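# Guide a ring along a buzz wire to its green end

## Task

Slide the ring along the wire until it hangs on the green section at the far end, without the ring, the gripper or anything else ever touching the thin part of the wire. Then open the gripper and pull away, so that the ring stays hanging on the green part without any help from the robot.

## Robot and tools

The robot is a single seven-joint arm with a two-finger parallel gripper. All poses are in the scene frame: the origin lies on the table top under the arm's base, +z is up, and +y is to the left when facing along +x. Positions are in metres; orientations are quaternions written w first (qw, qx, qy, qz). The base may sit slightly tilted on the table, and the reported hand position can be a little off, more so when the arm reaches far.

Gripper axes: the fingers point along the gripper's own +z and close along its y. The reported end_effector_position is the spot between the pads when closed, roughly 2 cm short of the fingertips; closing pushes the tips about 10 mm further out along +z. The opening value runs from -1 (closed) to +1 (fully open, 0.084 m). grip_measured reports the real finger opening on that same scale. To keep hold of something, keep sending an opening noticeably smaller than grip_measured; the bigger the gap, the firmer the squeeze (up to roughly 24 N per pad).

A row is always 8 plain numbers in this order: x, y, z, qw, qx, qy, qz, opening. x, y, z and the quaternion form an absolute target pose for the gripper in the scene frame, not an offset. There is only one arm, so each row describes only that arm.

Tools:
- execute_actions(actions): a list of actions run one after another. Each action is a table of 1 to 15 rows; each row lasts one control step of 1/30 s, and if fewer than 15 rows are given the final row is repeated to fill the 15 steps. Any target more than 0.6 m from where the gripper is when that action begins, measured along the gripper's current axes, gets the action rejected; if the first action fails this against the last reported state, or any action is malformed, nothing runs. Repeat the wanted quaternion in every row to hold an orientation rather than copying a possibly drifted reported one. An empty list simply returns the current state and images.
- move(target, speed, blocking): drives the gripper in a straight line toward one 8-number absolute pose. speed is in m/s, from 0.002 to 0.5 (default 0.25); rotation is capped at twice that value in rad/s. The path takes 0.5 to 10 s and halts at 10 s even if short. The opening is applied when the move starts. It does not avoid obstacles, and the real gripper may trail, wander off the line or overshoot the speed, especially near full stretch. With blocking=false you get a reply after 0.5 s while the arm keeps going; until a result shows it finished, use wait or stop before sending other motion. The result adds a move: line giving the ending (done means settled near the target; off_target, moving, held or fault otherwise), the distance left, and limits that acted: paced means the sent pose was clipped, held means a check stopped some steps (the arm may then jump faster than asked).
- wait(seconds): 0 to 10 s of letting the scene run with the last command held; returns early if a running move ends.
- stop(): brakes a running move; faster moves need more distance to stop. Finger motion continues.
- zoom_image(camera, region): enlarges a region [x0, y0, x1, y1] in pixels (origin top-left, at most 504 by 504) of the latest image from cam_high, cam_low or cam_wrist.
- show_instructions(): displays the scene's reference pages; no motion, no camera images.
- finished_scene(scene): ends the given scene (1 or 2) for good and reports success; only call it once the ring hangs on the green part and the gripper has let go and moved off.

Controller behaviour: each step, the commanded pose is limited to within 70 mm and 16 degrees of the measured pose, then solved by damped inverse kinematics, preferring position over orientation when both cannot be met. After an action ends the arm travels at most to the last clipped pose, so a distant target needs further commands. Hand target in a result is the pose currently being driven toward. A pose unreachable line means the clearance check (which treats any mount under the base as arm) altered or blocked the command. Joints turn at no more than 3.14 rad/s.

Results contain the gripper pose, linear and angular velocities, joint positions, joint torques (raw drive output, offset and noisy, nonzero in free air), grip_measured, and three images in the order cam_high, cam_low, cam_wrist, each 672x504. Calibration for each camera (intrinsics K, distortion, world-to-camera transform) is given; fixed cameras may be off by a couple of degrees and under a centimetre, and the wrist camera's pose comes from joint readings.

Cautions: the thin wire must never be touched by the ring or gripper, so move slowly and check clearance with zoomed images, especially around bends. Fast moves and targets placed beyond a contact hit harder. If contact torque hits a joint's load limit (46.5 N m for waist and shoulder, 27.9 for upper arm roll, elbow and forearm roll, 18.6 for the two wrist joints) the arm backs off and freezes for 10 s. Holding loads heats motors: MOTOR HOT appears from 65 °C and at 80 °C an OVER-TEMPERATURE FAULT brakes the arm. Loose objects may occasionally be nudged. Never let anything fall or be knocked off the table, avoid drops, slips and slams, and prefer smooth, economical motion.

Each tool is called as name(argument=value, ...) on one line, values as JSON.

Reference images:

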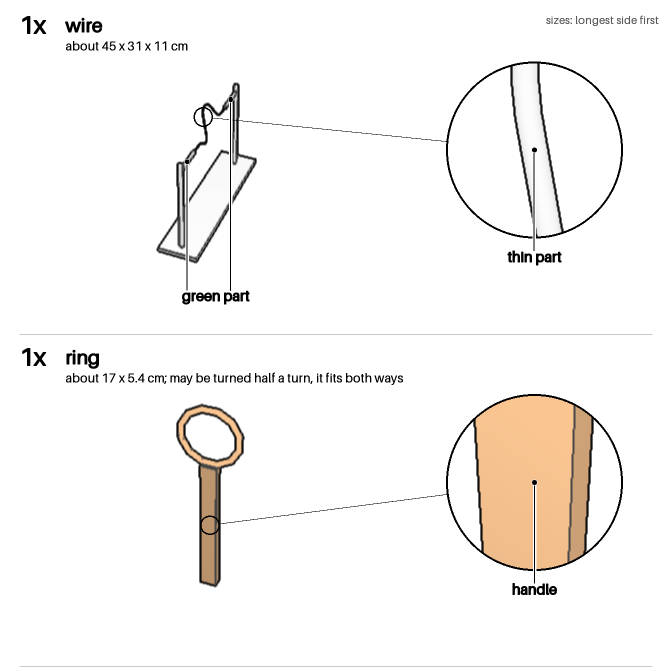

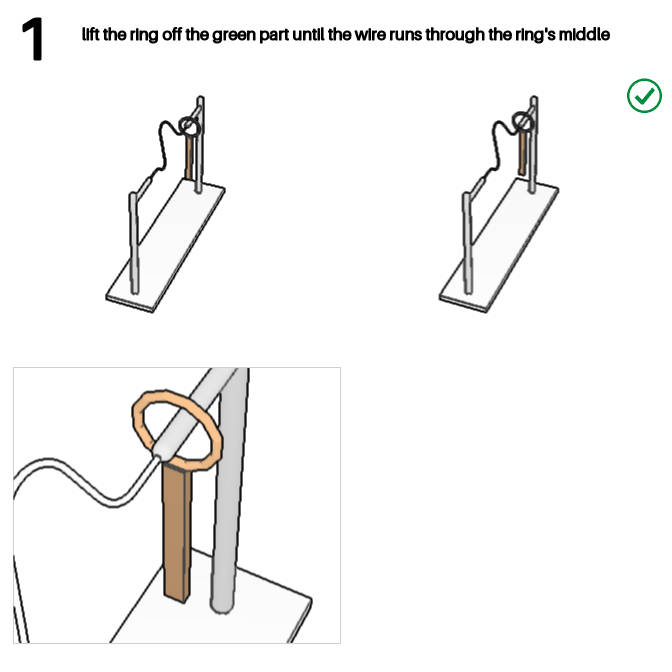

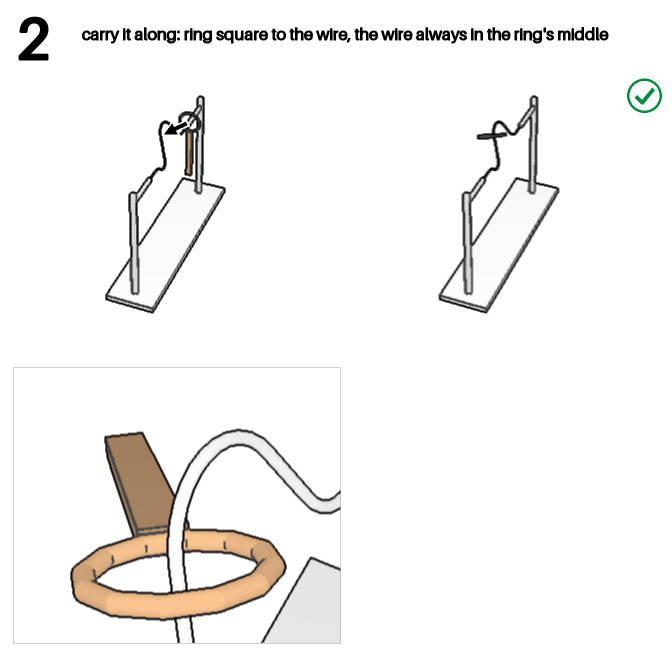

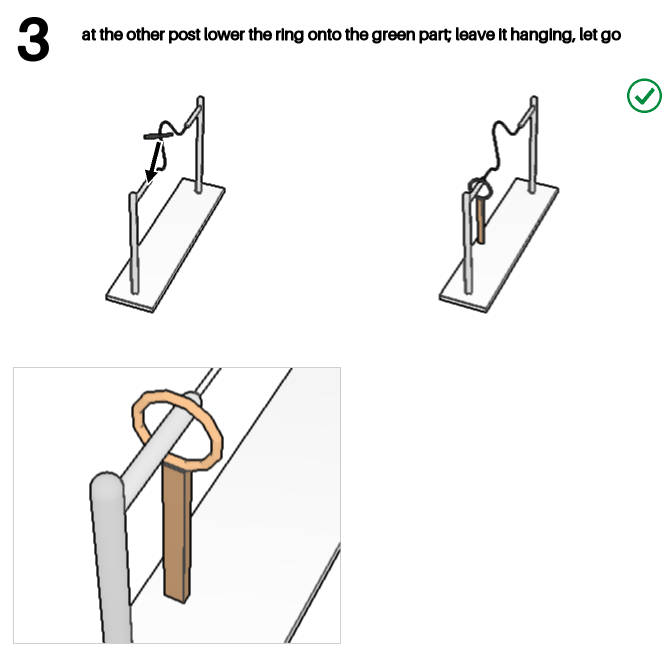

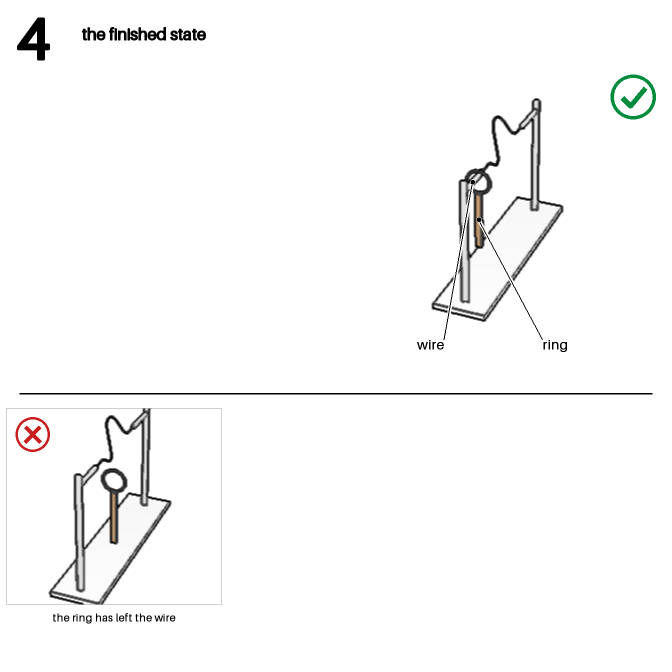

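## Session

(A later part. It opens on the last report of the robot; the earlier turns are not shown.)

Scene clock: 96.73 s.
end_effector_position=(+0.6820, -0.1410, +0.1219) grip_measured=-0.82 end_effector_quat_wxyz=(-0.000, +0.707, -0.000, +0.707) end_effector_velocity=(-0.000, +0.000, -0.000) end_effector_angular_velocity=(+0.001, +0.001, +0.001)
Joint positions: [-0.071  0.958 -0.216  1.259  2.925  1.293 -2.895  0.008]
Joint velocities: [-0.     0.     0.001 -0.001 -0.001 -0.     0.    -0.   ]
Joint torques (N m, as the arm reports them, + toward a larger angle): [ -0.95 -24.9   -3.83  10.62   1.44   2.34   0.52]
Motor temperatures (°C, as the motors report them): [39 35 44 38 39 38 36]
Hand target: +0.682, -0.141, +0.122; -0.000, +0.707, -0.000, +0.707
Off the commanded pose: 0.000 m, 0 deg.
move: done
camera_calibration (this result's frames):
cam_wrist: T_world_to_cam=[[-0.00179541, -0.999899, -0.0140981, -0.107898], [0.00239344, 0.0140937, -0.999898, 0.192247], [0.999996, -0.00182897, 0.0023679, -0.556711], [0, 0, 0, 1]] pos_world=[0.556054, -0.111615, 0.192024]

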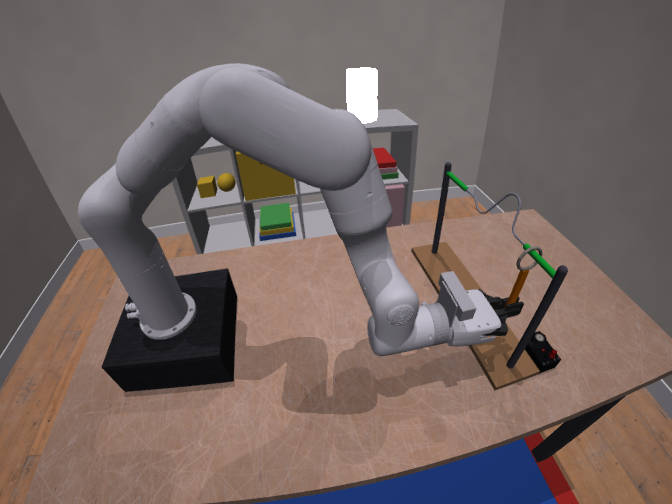

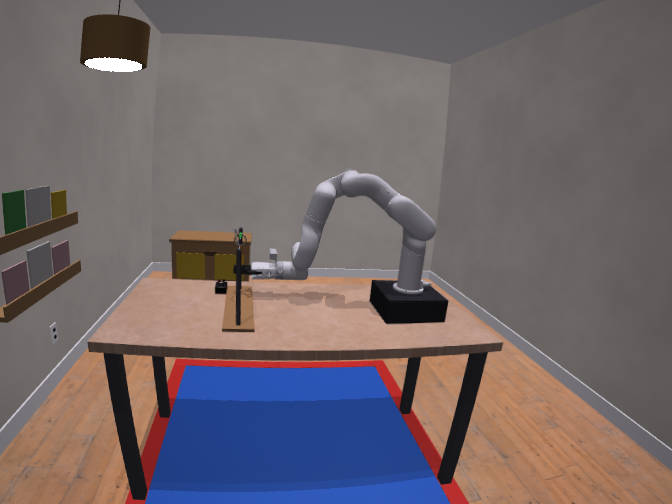

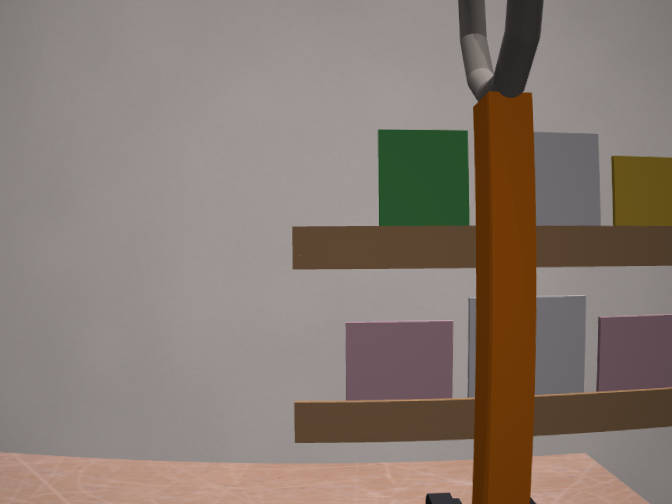

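move(target=[0.682,-0.160,0.136,0,0.7071,0,0.7071,-0.87], speed=0.05)

move(target=[0.648,-0.160,0.142,0,0.7071,0,0.7071,-0.87], speed=0.04)

move(target=[0.620,-0.160,0.154,0,0.7071,0,0.7071,-0.87], speed=0.04)

zoom_image(camera="cam_high", region=[420, 200, 620, 400])

zoom_image(camera="cam_low", region=[200, 210, 300, 290])

Scene clock: 103.33 s.
end_effector_position=(+0.6820, -0.1596, +0.1357) grip_measured=-0.82 end_effector_quat_wxyz=(-0.000, +0.707, +0.000, +0.707) end_effector_velocity=(-0.000, +0.001, +0.000) end_effector_angular_velocity=(+0.002, +0.002, +0.003)
Joint positions: [-0.088  0.932 -0.239  1.26   2.887  1.277 -2.864  0.008]
Joint velocities: [-0.    -0.002  0.    -0.001 -0.004 -0.002  0.003  0.   ]
Joint torques (N m, as the arm reports them, + toward a larger angle): [ -0.69 -25.28  -3.97  10.94   1.54   2.28   0.47]
Motor temperatures (°C, as the motors report them): [39 35 44 38 39 38 36]
Hand target: +0.682, -0.160, +0.136; +0.000, +0.707, +0.000, +0.707
Off the commanded pose: 0.000 m, 0 deg.
move: done
camera_calibration (this result's frames):
cam_wrist: T_world_to_cam=[[-0.00158085, -0.999898, -0.0142102, -0.126432], [0.00237115, 0.0142064, -0.999896, 0.206334], [0.999996, -0.00161438, 0.00234845, -0.556792], [0, 0, 0, 1]] pos_world=[0.5561, -0.130249, 0.205824]

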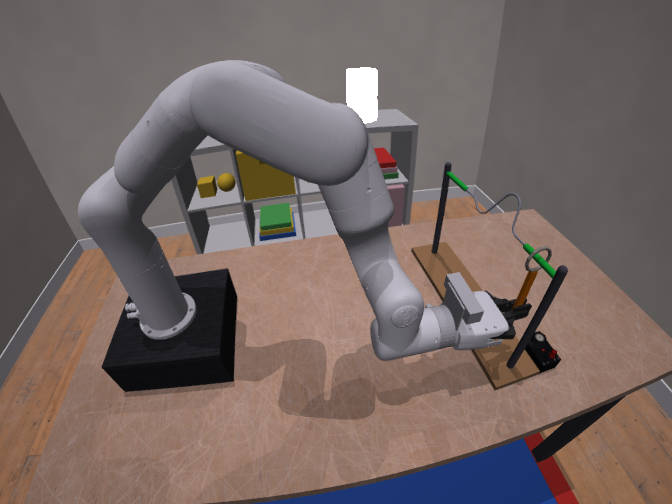

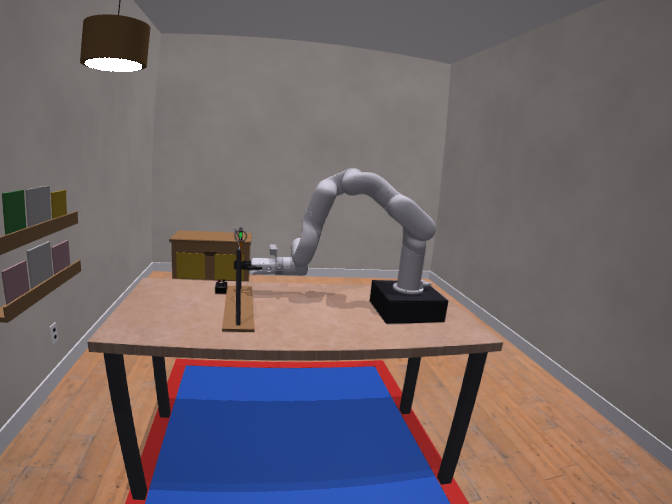

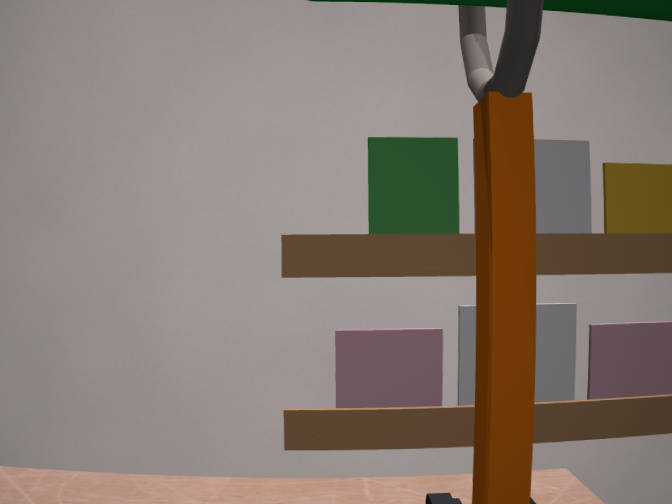

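Scene clock: 104.60 s.
end_effector_position=(+0.6482, -0.1601, +0.1420) grip_measured=-0.82 end_effector_quat_wxyz=(+0.000, +0.707, +0.000, +0.707) end_effector_velocity=(-0.001, +0.000, +0.001) end_effector_angular_velocity=(-0.000, -0.001, -0.000)
Joint positions: [-0.092  0.861 -0.252  1.118  2.866  1.351 -2.877  0.008]
Joint velocities: [ 0.    -0.003  0.    -0.004  0.     0.002 -0.001 -0.   ]
Joint torques (N m, as the arm reports them, + toward a larger angle): [ -1.45 -23.12  -4.24   9.01   1.86   2.16   0.43]
Motor temperatures (°C, as the motors report them): [39 35 44 38 39 38 36]
Hand target: +0.648, -0.160, +0.142; +0.000, +0.707, +0.000, +0.707
Off the commanded pose: 0.000 m, 0 deg.
move: done
camera_calibration (this result's frames):
cam_wrist: T_world_to_cam=[[-0.00165535, -0.999902, -0.0139306, -0.126885], [0.00271008, 0.013926, -0.999899, 0.21239], [0.999995, -0.00169293, 0.00268676, -0.523046], [0, 0, 0, 1]] pos_world=[0.522258, -0.130715, 0.212006]

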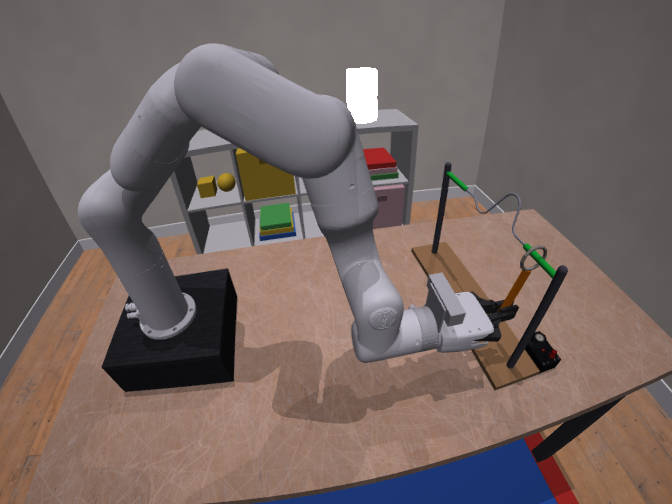

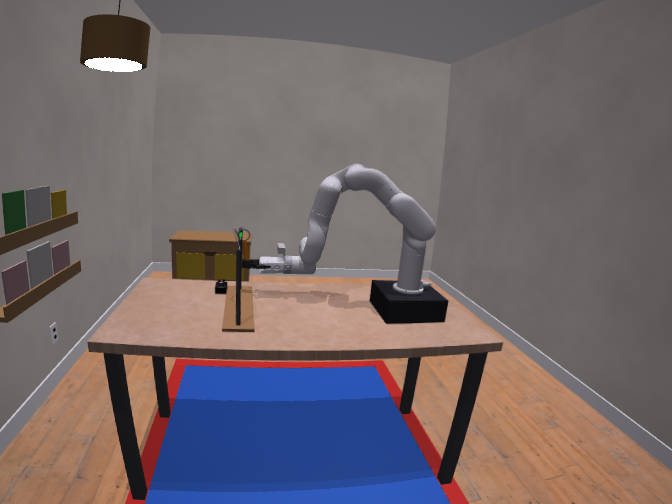

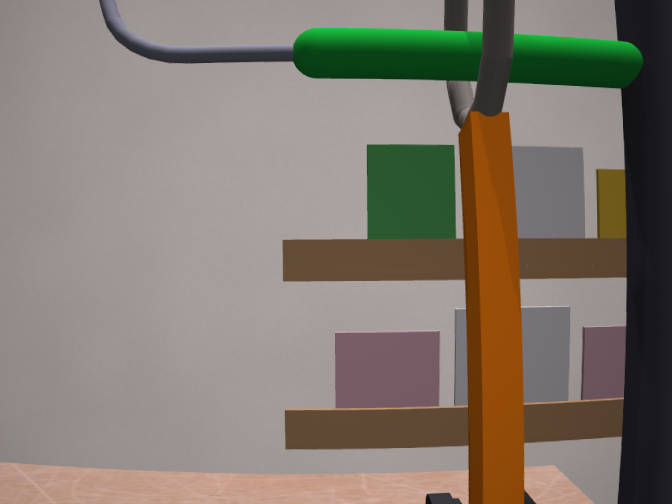

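Scene clock: 105.73 s.
end_effector_position=(+0.6201, -0.1602, +0.1538) grip_measured=-0.82 end_effector_quat_wxyz=(+0.000, +0.707, +0.000, +0.707) end_effector_velocity=(-0.001, +0.002, +0.000) end_effector_angular_velocity=(+0.002, +0.000, +0.002)
Joint positions: [-0.094  0.785 -0.268  0.999  2.841  1.397 -2.886  0.008]
Joint velocities: [ 0.    -0.004  0.002 -0.007 -0.002  0.002 -0.    -0.   ]
Joint torques (N m, as the arm reports them, + toward a larger angle): [ -1.28 -21.68  -3.57   8.59   1.78   2.47   0.3 ]
Motor temperatures (°C, as the motors report them): [39 35 44 38 39 38 36]
Hand target: +0.620, -0.160, +0.154; +0.000, +0.707, +0.000, +0.707
Off the commanded pose: 0.000 m, 0 deg.
move: done
camera_calibration (this result's frames):
cam_wrist: T_world_to_cam=[[-0.00186145, -0.999901, -0.0139629, -0.126718], [0.00247013, 0.0139583, -0.9999, 0.224487], [0.999995, -0.00189575, 0.0024439, -0.49501], [0, 0, 0, 1]] pos_world=[0.494217, -0.130778, 0.223905]

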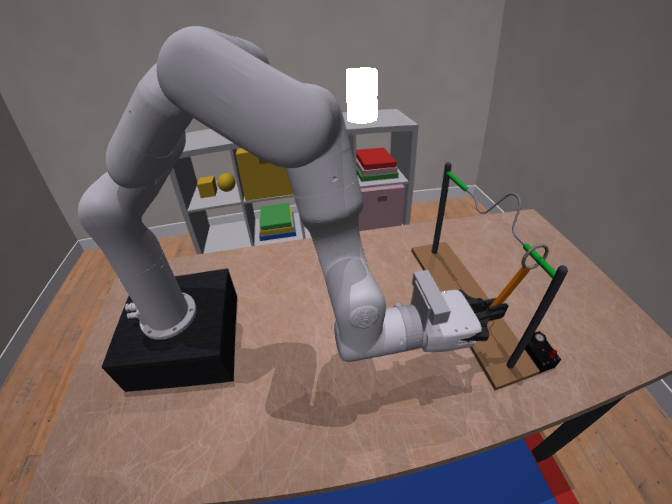

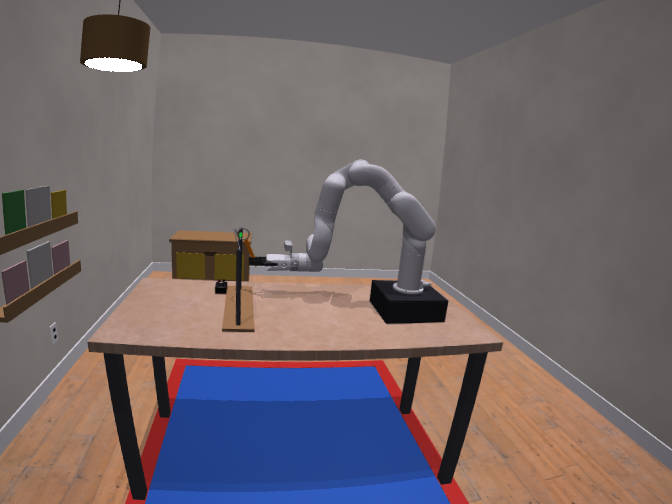

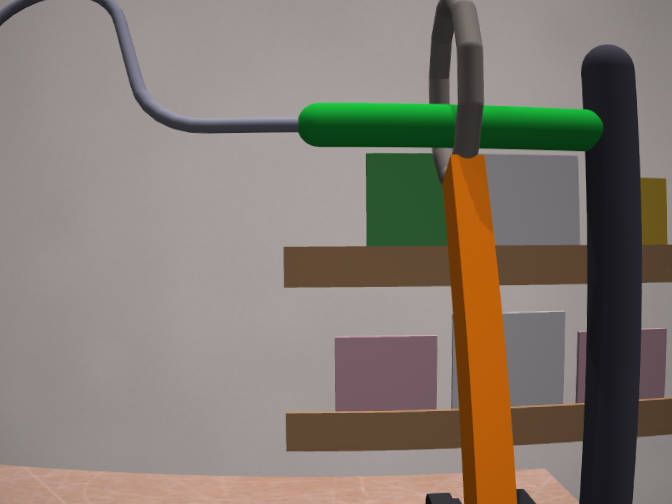

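Region (420, 200, 620, 400) of cam_high's 672x504 image, scaled by 2.520, with more detail than that image has.

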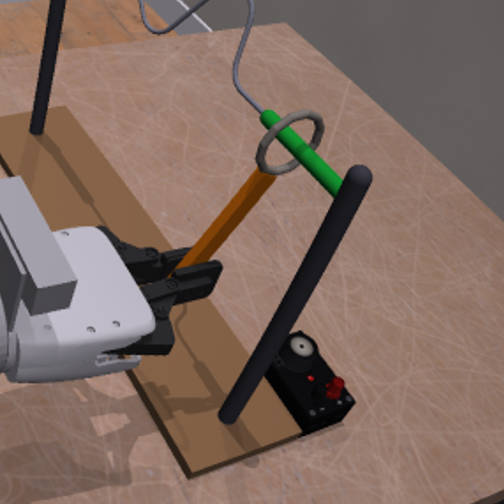

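Region (200, 210, 300, 290) of cam_low's 672x504 image, scaled by 5.040, with more detail than that image has; it fills the top 403 rows of this view, and the rest is white.

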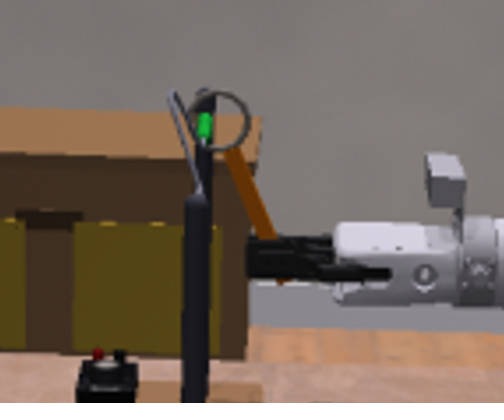

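Pivoting works. Continue.

move(target=[0.595,-0.160,0.173,0,0.7071,0,0.7071,-0.87], speed=0.05)

move(target=[0.575,-0.160,0.198,0,0.7071,0,0.7071,-0.87], speed=0.05)

move(target=[0.563,-0.160,0.228,0,0.7071,0,0.7071,-0.87], speed=0.05)

move(target=[0.559,-0.160,0.262,0,0.7071,0,0.7071,-0.87], speed=0.05)

zoom_image(camera="cam_low", region=[200, 200, 300, 280])

Scene clock: 112.40 s.
end_effector_position=(+0.5951, -0.1600, +0.1727) grip_measured=-0.82 end_effector_quat_wxyz=(-0.000, +0.707, +0.000, +0.707) end_effector_velocity=(-0.002, +0.001, +0.000) end_effector_angular_velocity=(+0.000, +0.002, +0.001)
Joint positions: [-0.093  0.693 -0.289  0.888  2.809  1.418 -2.891  0.008]
Joint velocities: [-0.    -0.006 -0.    -0.008 -0.002  0.001 -0.001  0.   ]
Joint torques (N m, as the arm reports them, + toward a larger angle): [ -1.25 -21.44  -3.77   8.8    1.64   2.7    0.74]
Motor temperatures (°C, as the motors report them): [39 35 44 38 39 38 36]
Hand target: +0.595, -0.160, +0.173; +0.000, +0.707, +0.000, +0.707
Off the commanded pose: 0.000 m, 0 deg.
move: done
camera_calibration (this result's frames):
cam_wrist: T_world_to_cam=[[-0.00161189, -0.9999, -0.0140376, -0.126476], [0.00238074, 0.0140337, -0.999899, 0.243505], [0.999996, -0.00164515, 0.00235789, -0.470004], [0, 0, 0, 1]] pos_world=[0.469218, -0.130654, 0.242813]

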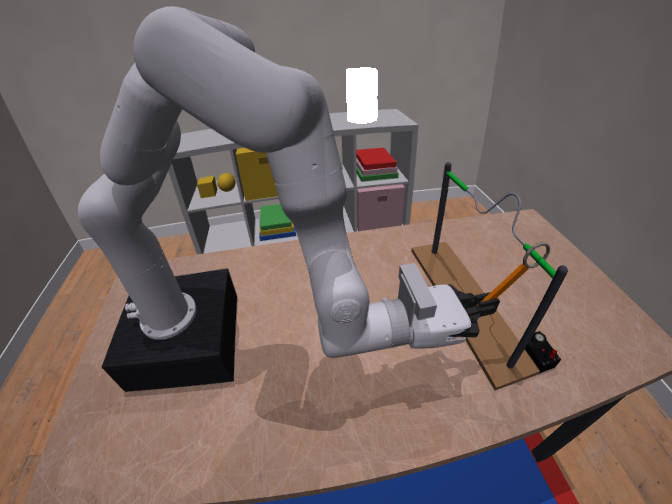

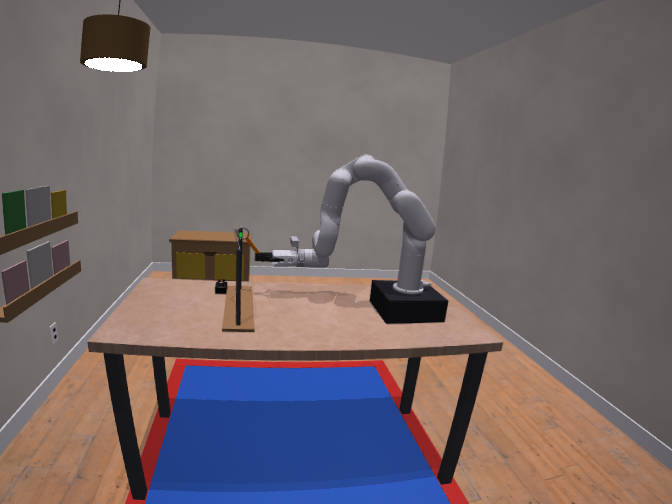

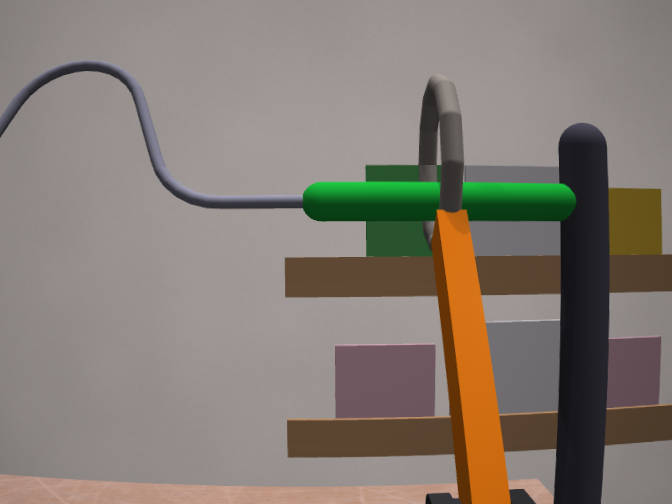

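Scene clock: 113.40 s.
end_effector_position=(+0.5750, -0.1601, +0.1977) grip_measured=-0.82 end_effector_quat_wxyz=(+0.000, +0.707, -0.000, +0.707) end_effector_velocity=(-0.001, +0.001, +0.001) end_effector_angular_velocity=(-0.000, +0.001, +0.003)
Joint positions: [-0.089  0.585 -0.314  0.793  2.773  1.408 -2.891  0.008]
Joint velocities: [ 0.    -0.006  0.    -0.006 -0.004 -0.001 -0.001 -0.   ]
Joint torques (N m, as the arm reports them, + toward a larger angle): [ -1.57 -19.1   -3.34   9.19   1.49   2.67   0.39]
Motor temperatures (°C, as the motors report them): [39 35 44 38 39 38 36]
Hand target: +0.575, -0.160, +0.198; +0.000, +0.707, +0.000, +0.707
Off the commanded pose: 0.000 m, 0 deg.
move: done
camera_calibration (this result's frames):
cam_wrist: T_world_to_cam=[[-0.00189463, -0.9999, -0.0140449, -0.126113], [0.00226501, 0.0140406, -0.999899, 0.268556], [0.999996, -0.00192625, 0.00223818, -0.44997], [0, 0, 0, 1]] pos_world=[0.449121, -0.130738, 0.267765]

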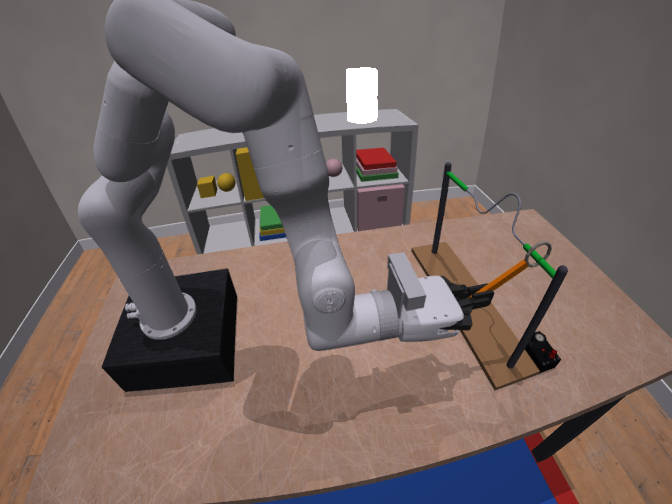

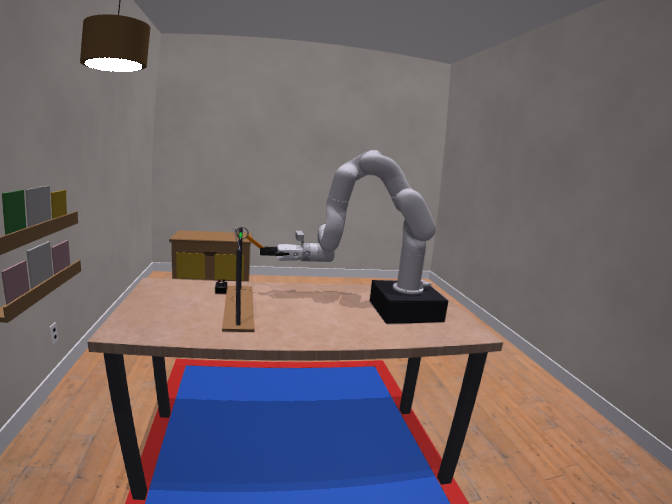

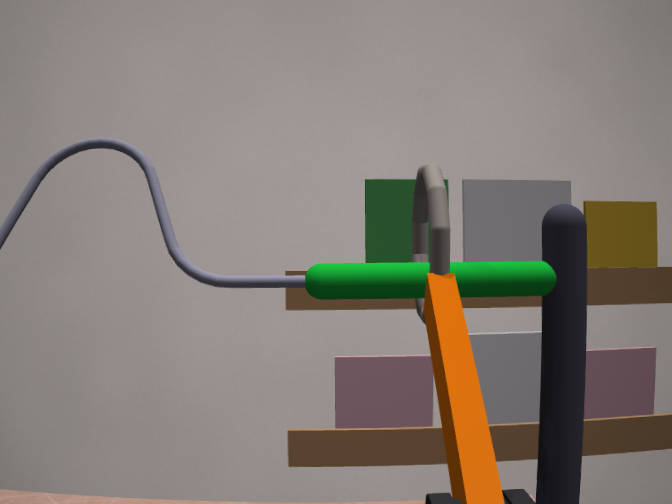

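Scene clock: 114.43 s.
end_effector_position=(+0.5630, -0.1601, +0.2277) grip_measured=-0.82 end_effector_quat_wxyz=(+0.000, +0.707, -0.000, +0.707) end_effector_velocity=(-0.001, -0.001, +0.001) end_effector_angular_velocity=(-0.000, +0.002, -0.002)
Joint positions: [-0.081  0.467 -0.338  0.729  2.737  1.358 -2.885  0.008]
Joint velocities: [ 0.001 -0.007 -0.004 -0.005 -0.002 -0.004  0.001  0.   ]
Joint torques (N m, as the arm reports them, + toward a larger angle): [ -1.32 -18.92  -2.98  10.42   1.5    2.76   0.41]
Motor temperatures (°C, as the motors report them): [39 35 44 38 39 38 36]
Hand target: +0.563, -0.160, +0.228; +0.000, +0.707, +0.000, +0.707
Off the commanded pose: 0.000 m, 0 deg.
move: done
camera_calibration (this result's frames):
cam_wrist: T_world_to_cam=[[-0.00183865, -0.999899, -0.014084, -0.125671], [0.00235704, 0.0140796, -0.999898, 0.298575], [0.999996, -0.00187166, 0.00233092, -0.437996], [0, 0, 0, 1]] pos_world=[0.437059, -0.130681, 0.297795]

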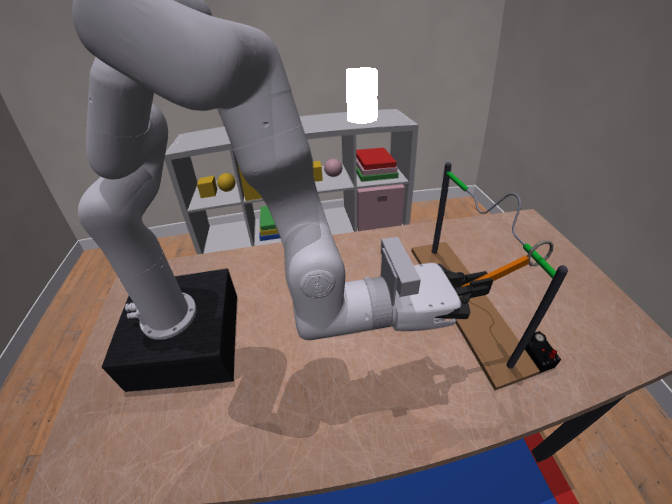

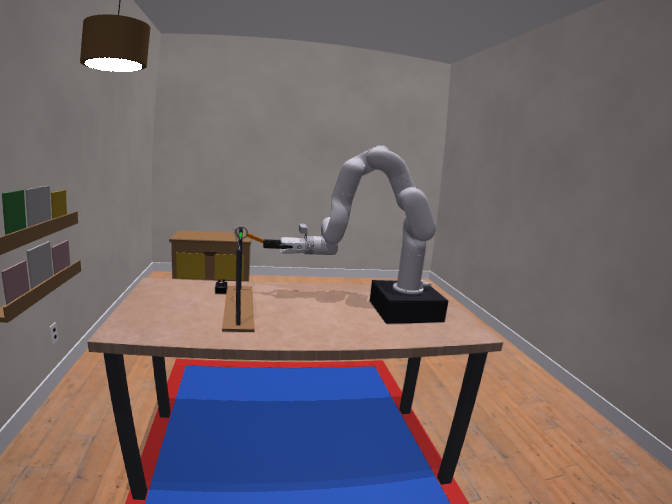

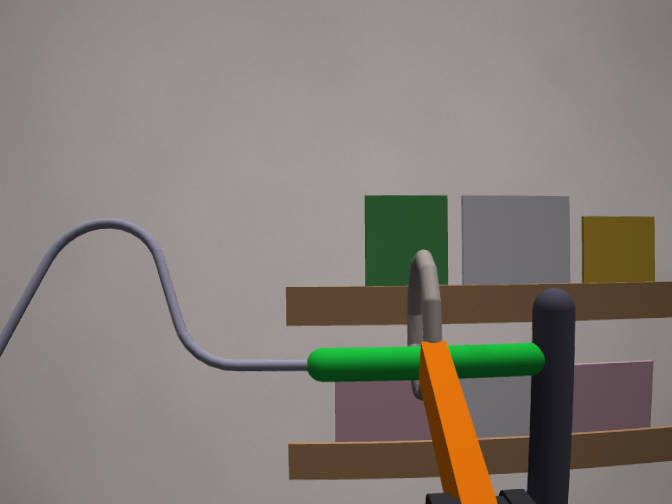

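Scene clock: 115.47 s.
end_effector_position=(+0.5589, -0.1600, +0.2616) grip_measured=-0.82 end_effector_quat_wxyz=(+0.000, +0.707, -0.000, +0.707) end_effector_velocity=(+0.000, +0.002, +0.002) end_effector_angular_velocity=(+0.001, +0.002, +0.004)
Joint positions: [-0.068  0.348 -0.356  0.698  2.705  1.273 -2.871  0.008]
Joint velocities: [ 0.001 -0.009  0.001 -0.001 -0.004 -0.009  0.003  0.   ]
Joint torques (N m, as the arm reports them, + toward a larger angle): [ -0.78 -18.43  -2.53  12.27   1.59   2.94   0.51]
Motor temperatures (°C, as the motors report them): [39 35 44 38 39 38 36]
Hand target: +0.559, -0.160, +0.262; -0.000, +0.707, +0.000, +0.707
Off the commanded pose: 0.000 m, 0 deg.
move: done
camera_calibration (this result's frames):
cam_wrist: T_world_to_cam=[[-0.00190647, -0.999898, -0.0141481, -0.125128], [0.00229517, 0.0141437, -0.999897, 0.332526], [0.999996, -0.00193874, 0.00226797, -0.433978], [0, 0, 0, 1]] pos_world=[0.432974, -0.130659, 0.331706]

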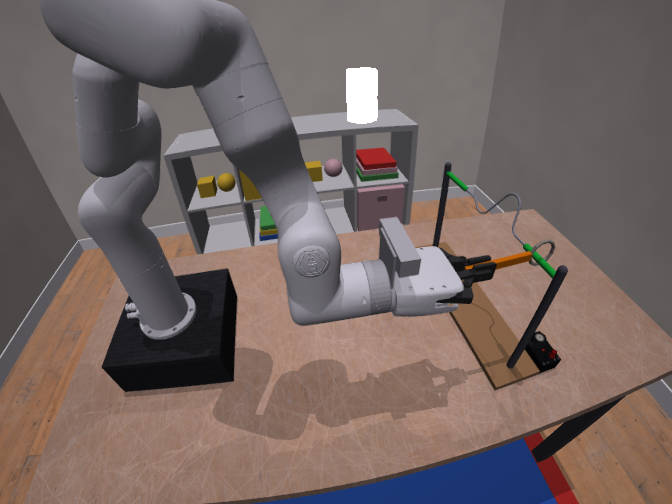

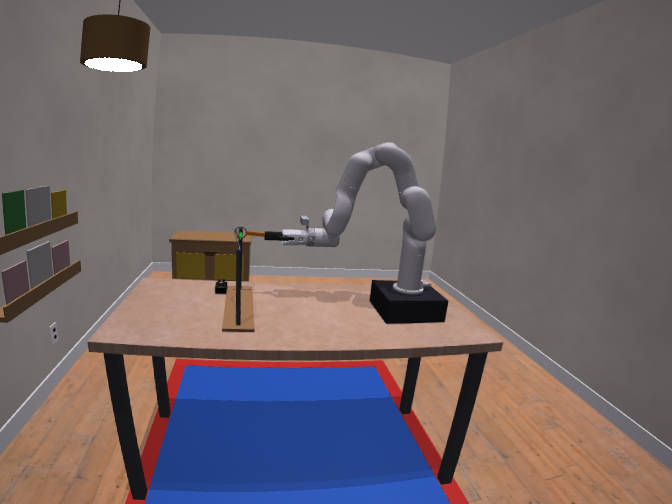

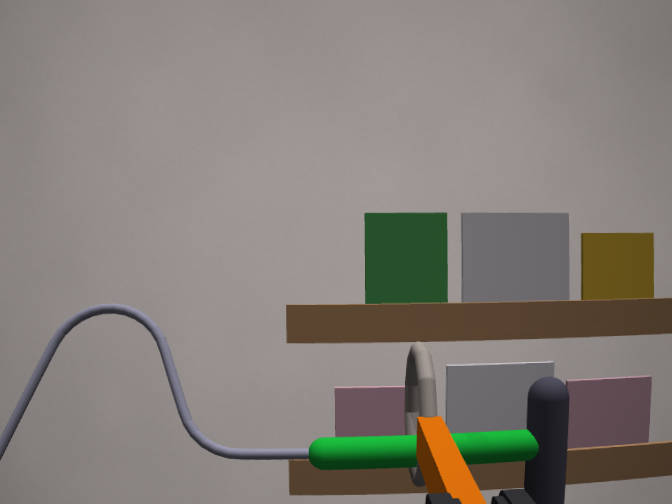

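Region (200, 200, 300, 280) of cam_low's 672x504 image, scaled by 5.040, with more detail than that image has; it fills the top 403 rows of this view, and the rest is white.

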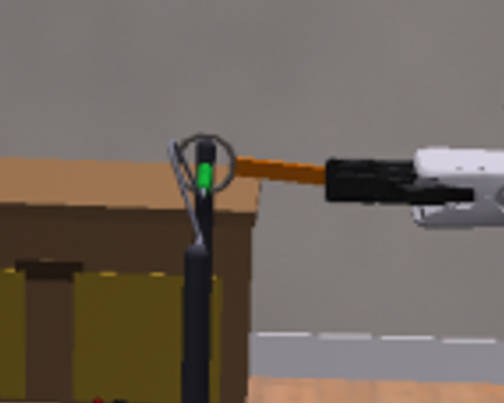

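move(target=[0.560,-0.160,0.278,0,0.7071,0,0.7071,-0.87], speed=0.04)

zoom_image(camera="cam_low", region=[220, 210, 300, 260])

Scene clock: 119.27 s.
end_effector_position=(+0.5599, -0.1599, +0.2777) grip_measured=-0.82 end_effector_quat_wxyz=(-0.000, +0.707, -0.000, +0.707) end_effector_velocity=(-0.000, -0.000, +0.001) end_effector_angular_velocity=(-0.002, +0.003, +0.000)
Joint positions: [-0.062  0.298 -0.361  0.697  2.693  1.226 -2.862  0.008]
Joint velocities: [ 0.001 -0.005 -0.001 -0.001 -0.003 -0.007 -0.    -0.   ]
Joint torques (N m, as the arm reports them, + toward a larger angle): [ -1.42 -17.31  -2.08  12.9    1.54   2.87   0.53]
Motor temperatures (°C, as the motors report them): [39 35 44 38 39 38 36]
Hand target: +0.560, -0.160, +0.278; -0.000, +0.707, -0.000, +0.707
Off the commanded pose: 0.000 m, 0 deg.
move: done
camera_calibration (this result's frames):
cam_wrist: T_world_to_cam=[[-0.00170796, -0.999898, -0.0141811, -0.124875], [0.00224359, 0.0141772, -0.999897, 0.348635], [0.999996, -0.0017396, 0.00221915, -0.434982], [0, 0, 0, 1]] pos_world=[0.433985, -0.130561, 0.347794]

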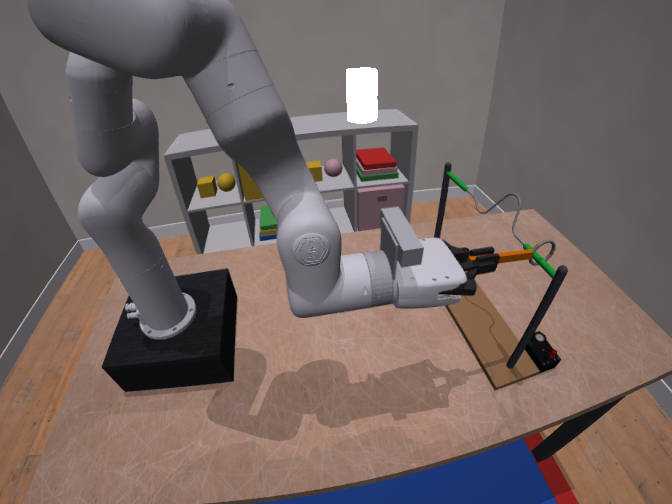

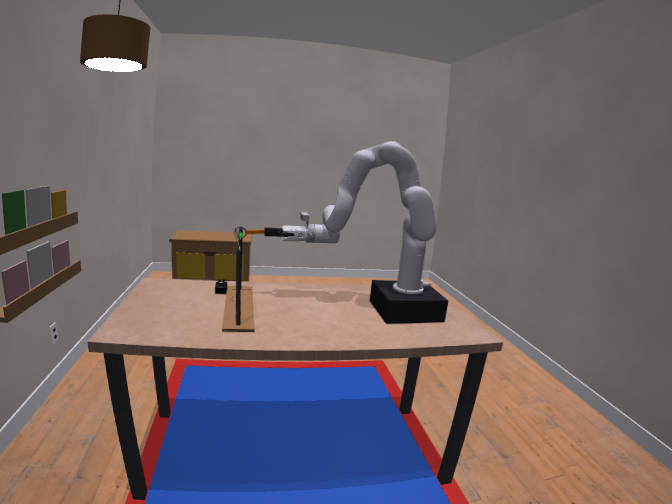

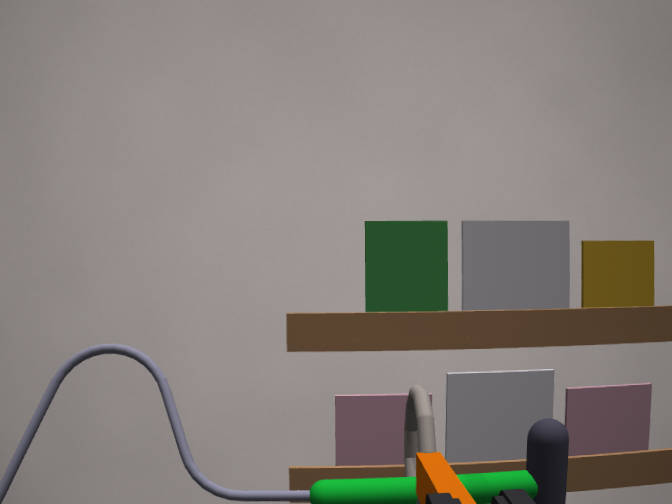

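Region (220, 210, 300, 260) of cam_low's 672x504 image, scaled by 6.300, with more detail than that image has; it fills the top 315 rows of this view, and the rest is white.

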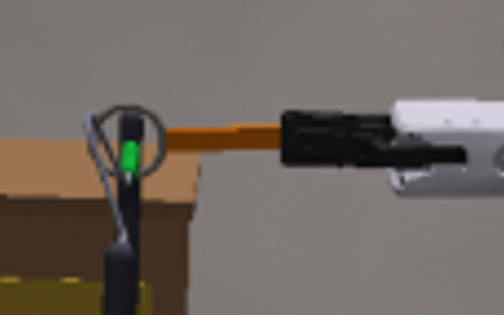

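move(target=[0.563,-0.160,0.293,0,0.9170,0,0.3987,-0.87], speed=0.1)

zoom_image(camera="cam_low", region=[220, 200, 300, 260])

Scene clock: 135.00 s.
end_effector_position=(+0.5629, -0.1604, +0.2934) grip_measured=-0.82 end_effector_quat_wxyz=(+0.001, +0.916, -0.001, +0.400) end_effector_velocity=(-0.000, +0.001, -0.000) end_effector_angular_velocity=(+0.003, +0.016, +0.005)
Joint positions: [ 0.022  0.147 -0.242  0.957  1.532  0.195 -1.66   0.008]
Joint velocities: [ 0.002 -0.002 -0.004 -0.005 -0.068  0.005  0.064 -0.   ]
Joint torques (N m, as the arm reports them, + toward a larger angle): [ -0.32 -15.32  -1.29  13.05   1.06  -0.32   0.22]
Motor temperatures (°C, as the motors report them): [39 35 44 39 39 38 36]
Hand target: +0.563, -0.160, +0.293; +0.000, +0.917, -0.000, +0.400
Off the commanded pose: 0.001 m, 0 deg.
move: done
camera_calibration (this result's frames):
cam_wrist: T_world_to_cam=[[-0.0127997, -0.999887, -0.00783895, -0.120765], [-0.677674, 0.014439, -0.735221, 0.669451], [0.735251, -0.00409833, -0.677782, -0.0898154], [0, 0, 0, 1]] pos_world=[0.518161, -0.130785, 0.430372]

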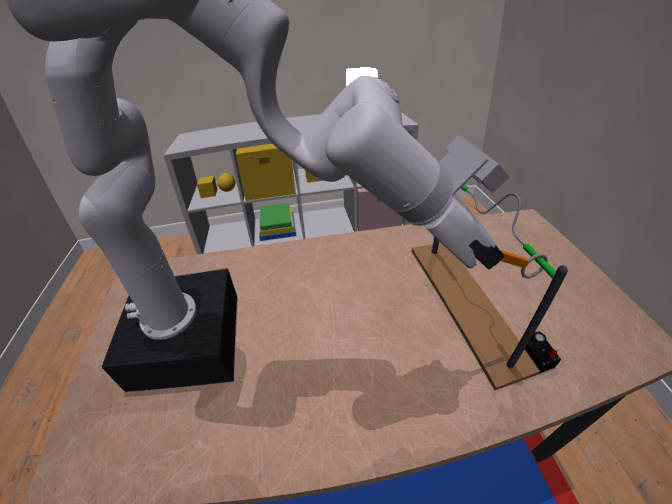

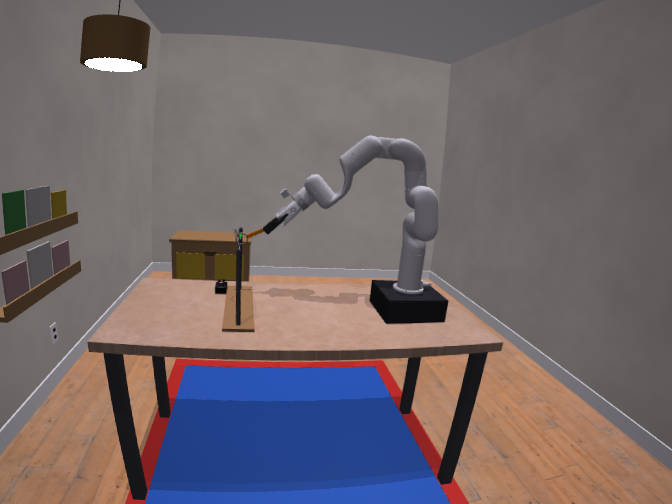

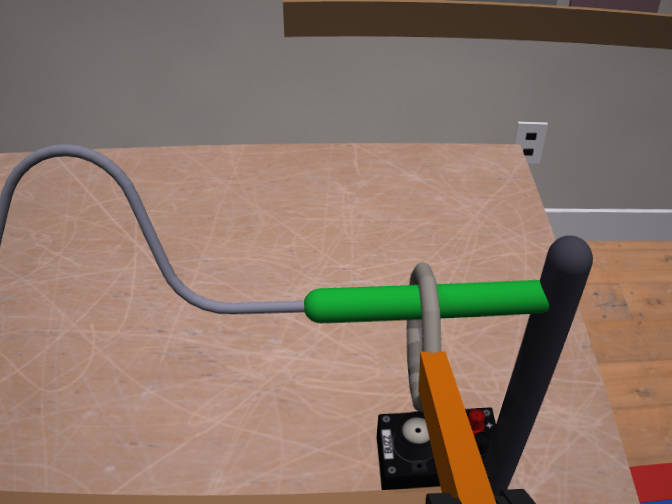

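Region (220, 200, 300, 260) of cam_low's 672x504 image, scaled by 6.300, with more detail than that image has; it fills the top 378 rows of this view, and the rest is white.

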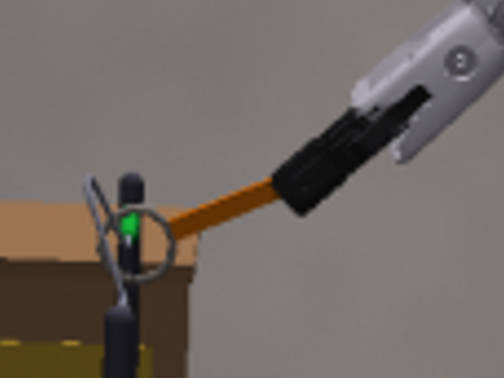

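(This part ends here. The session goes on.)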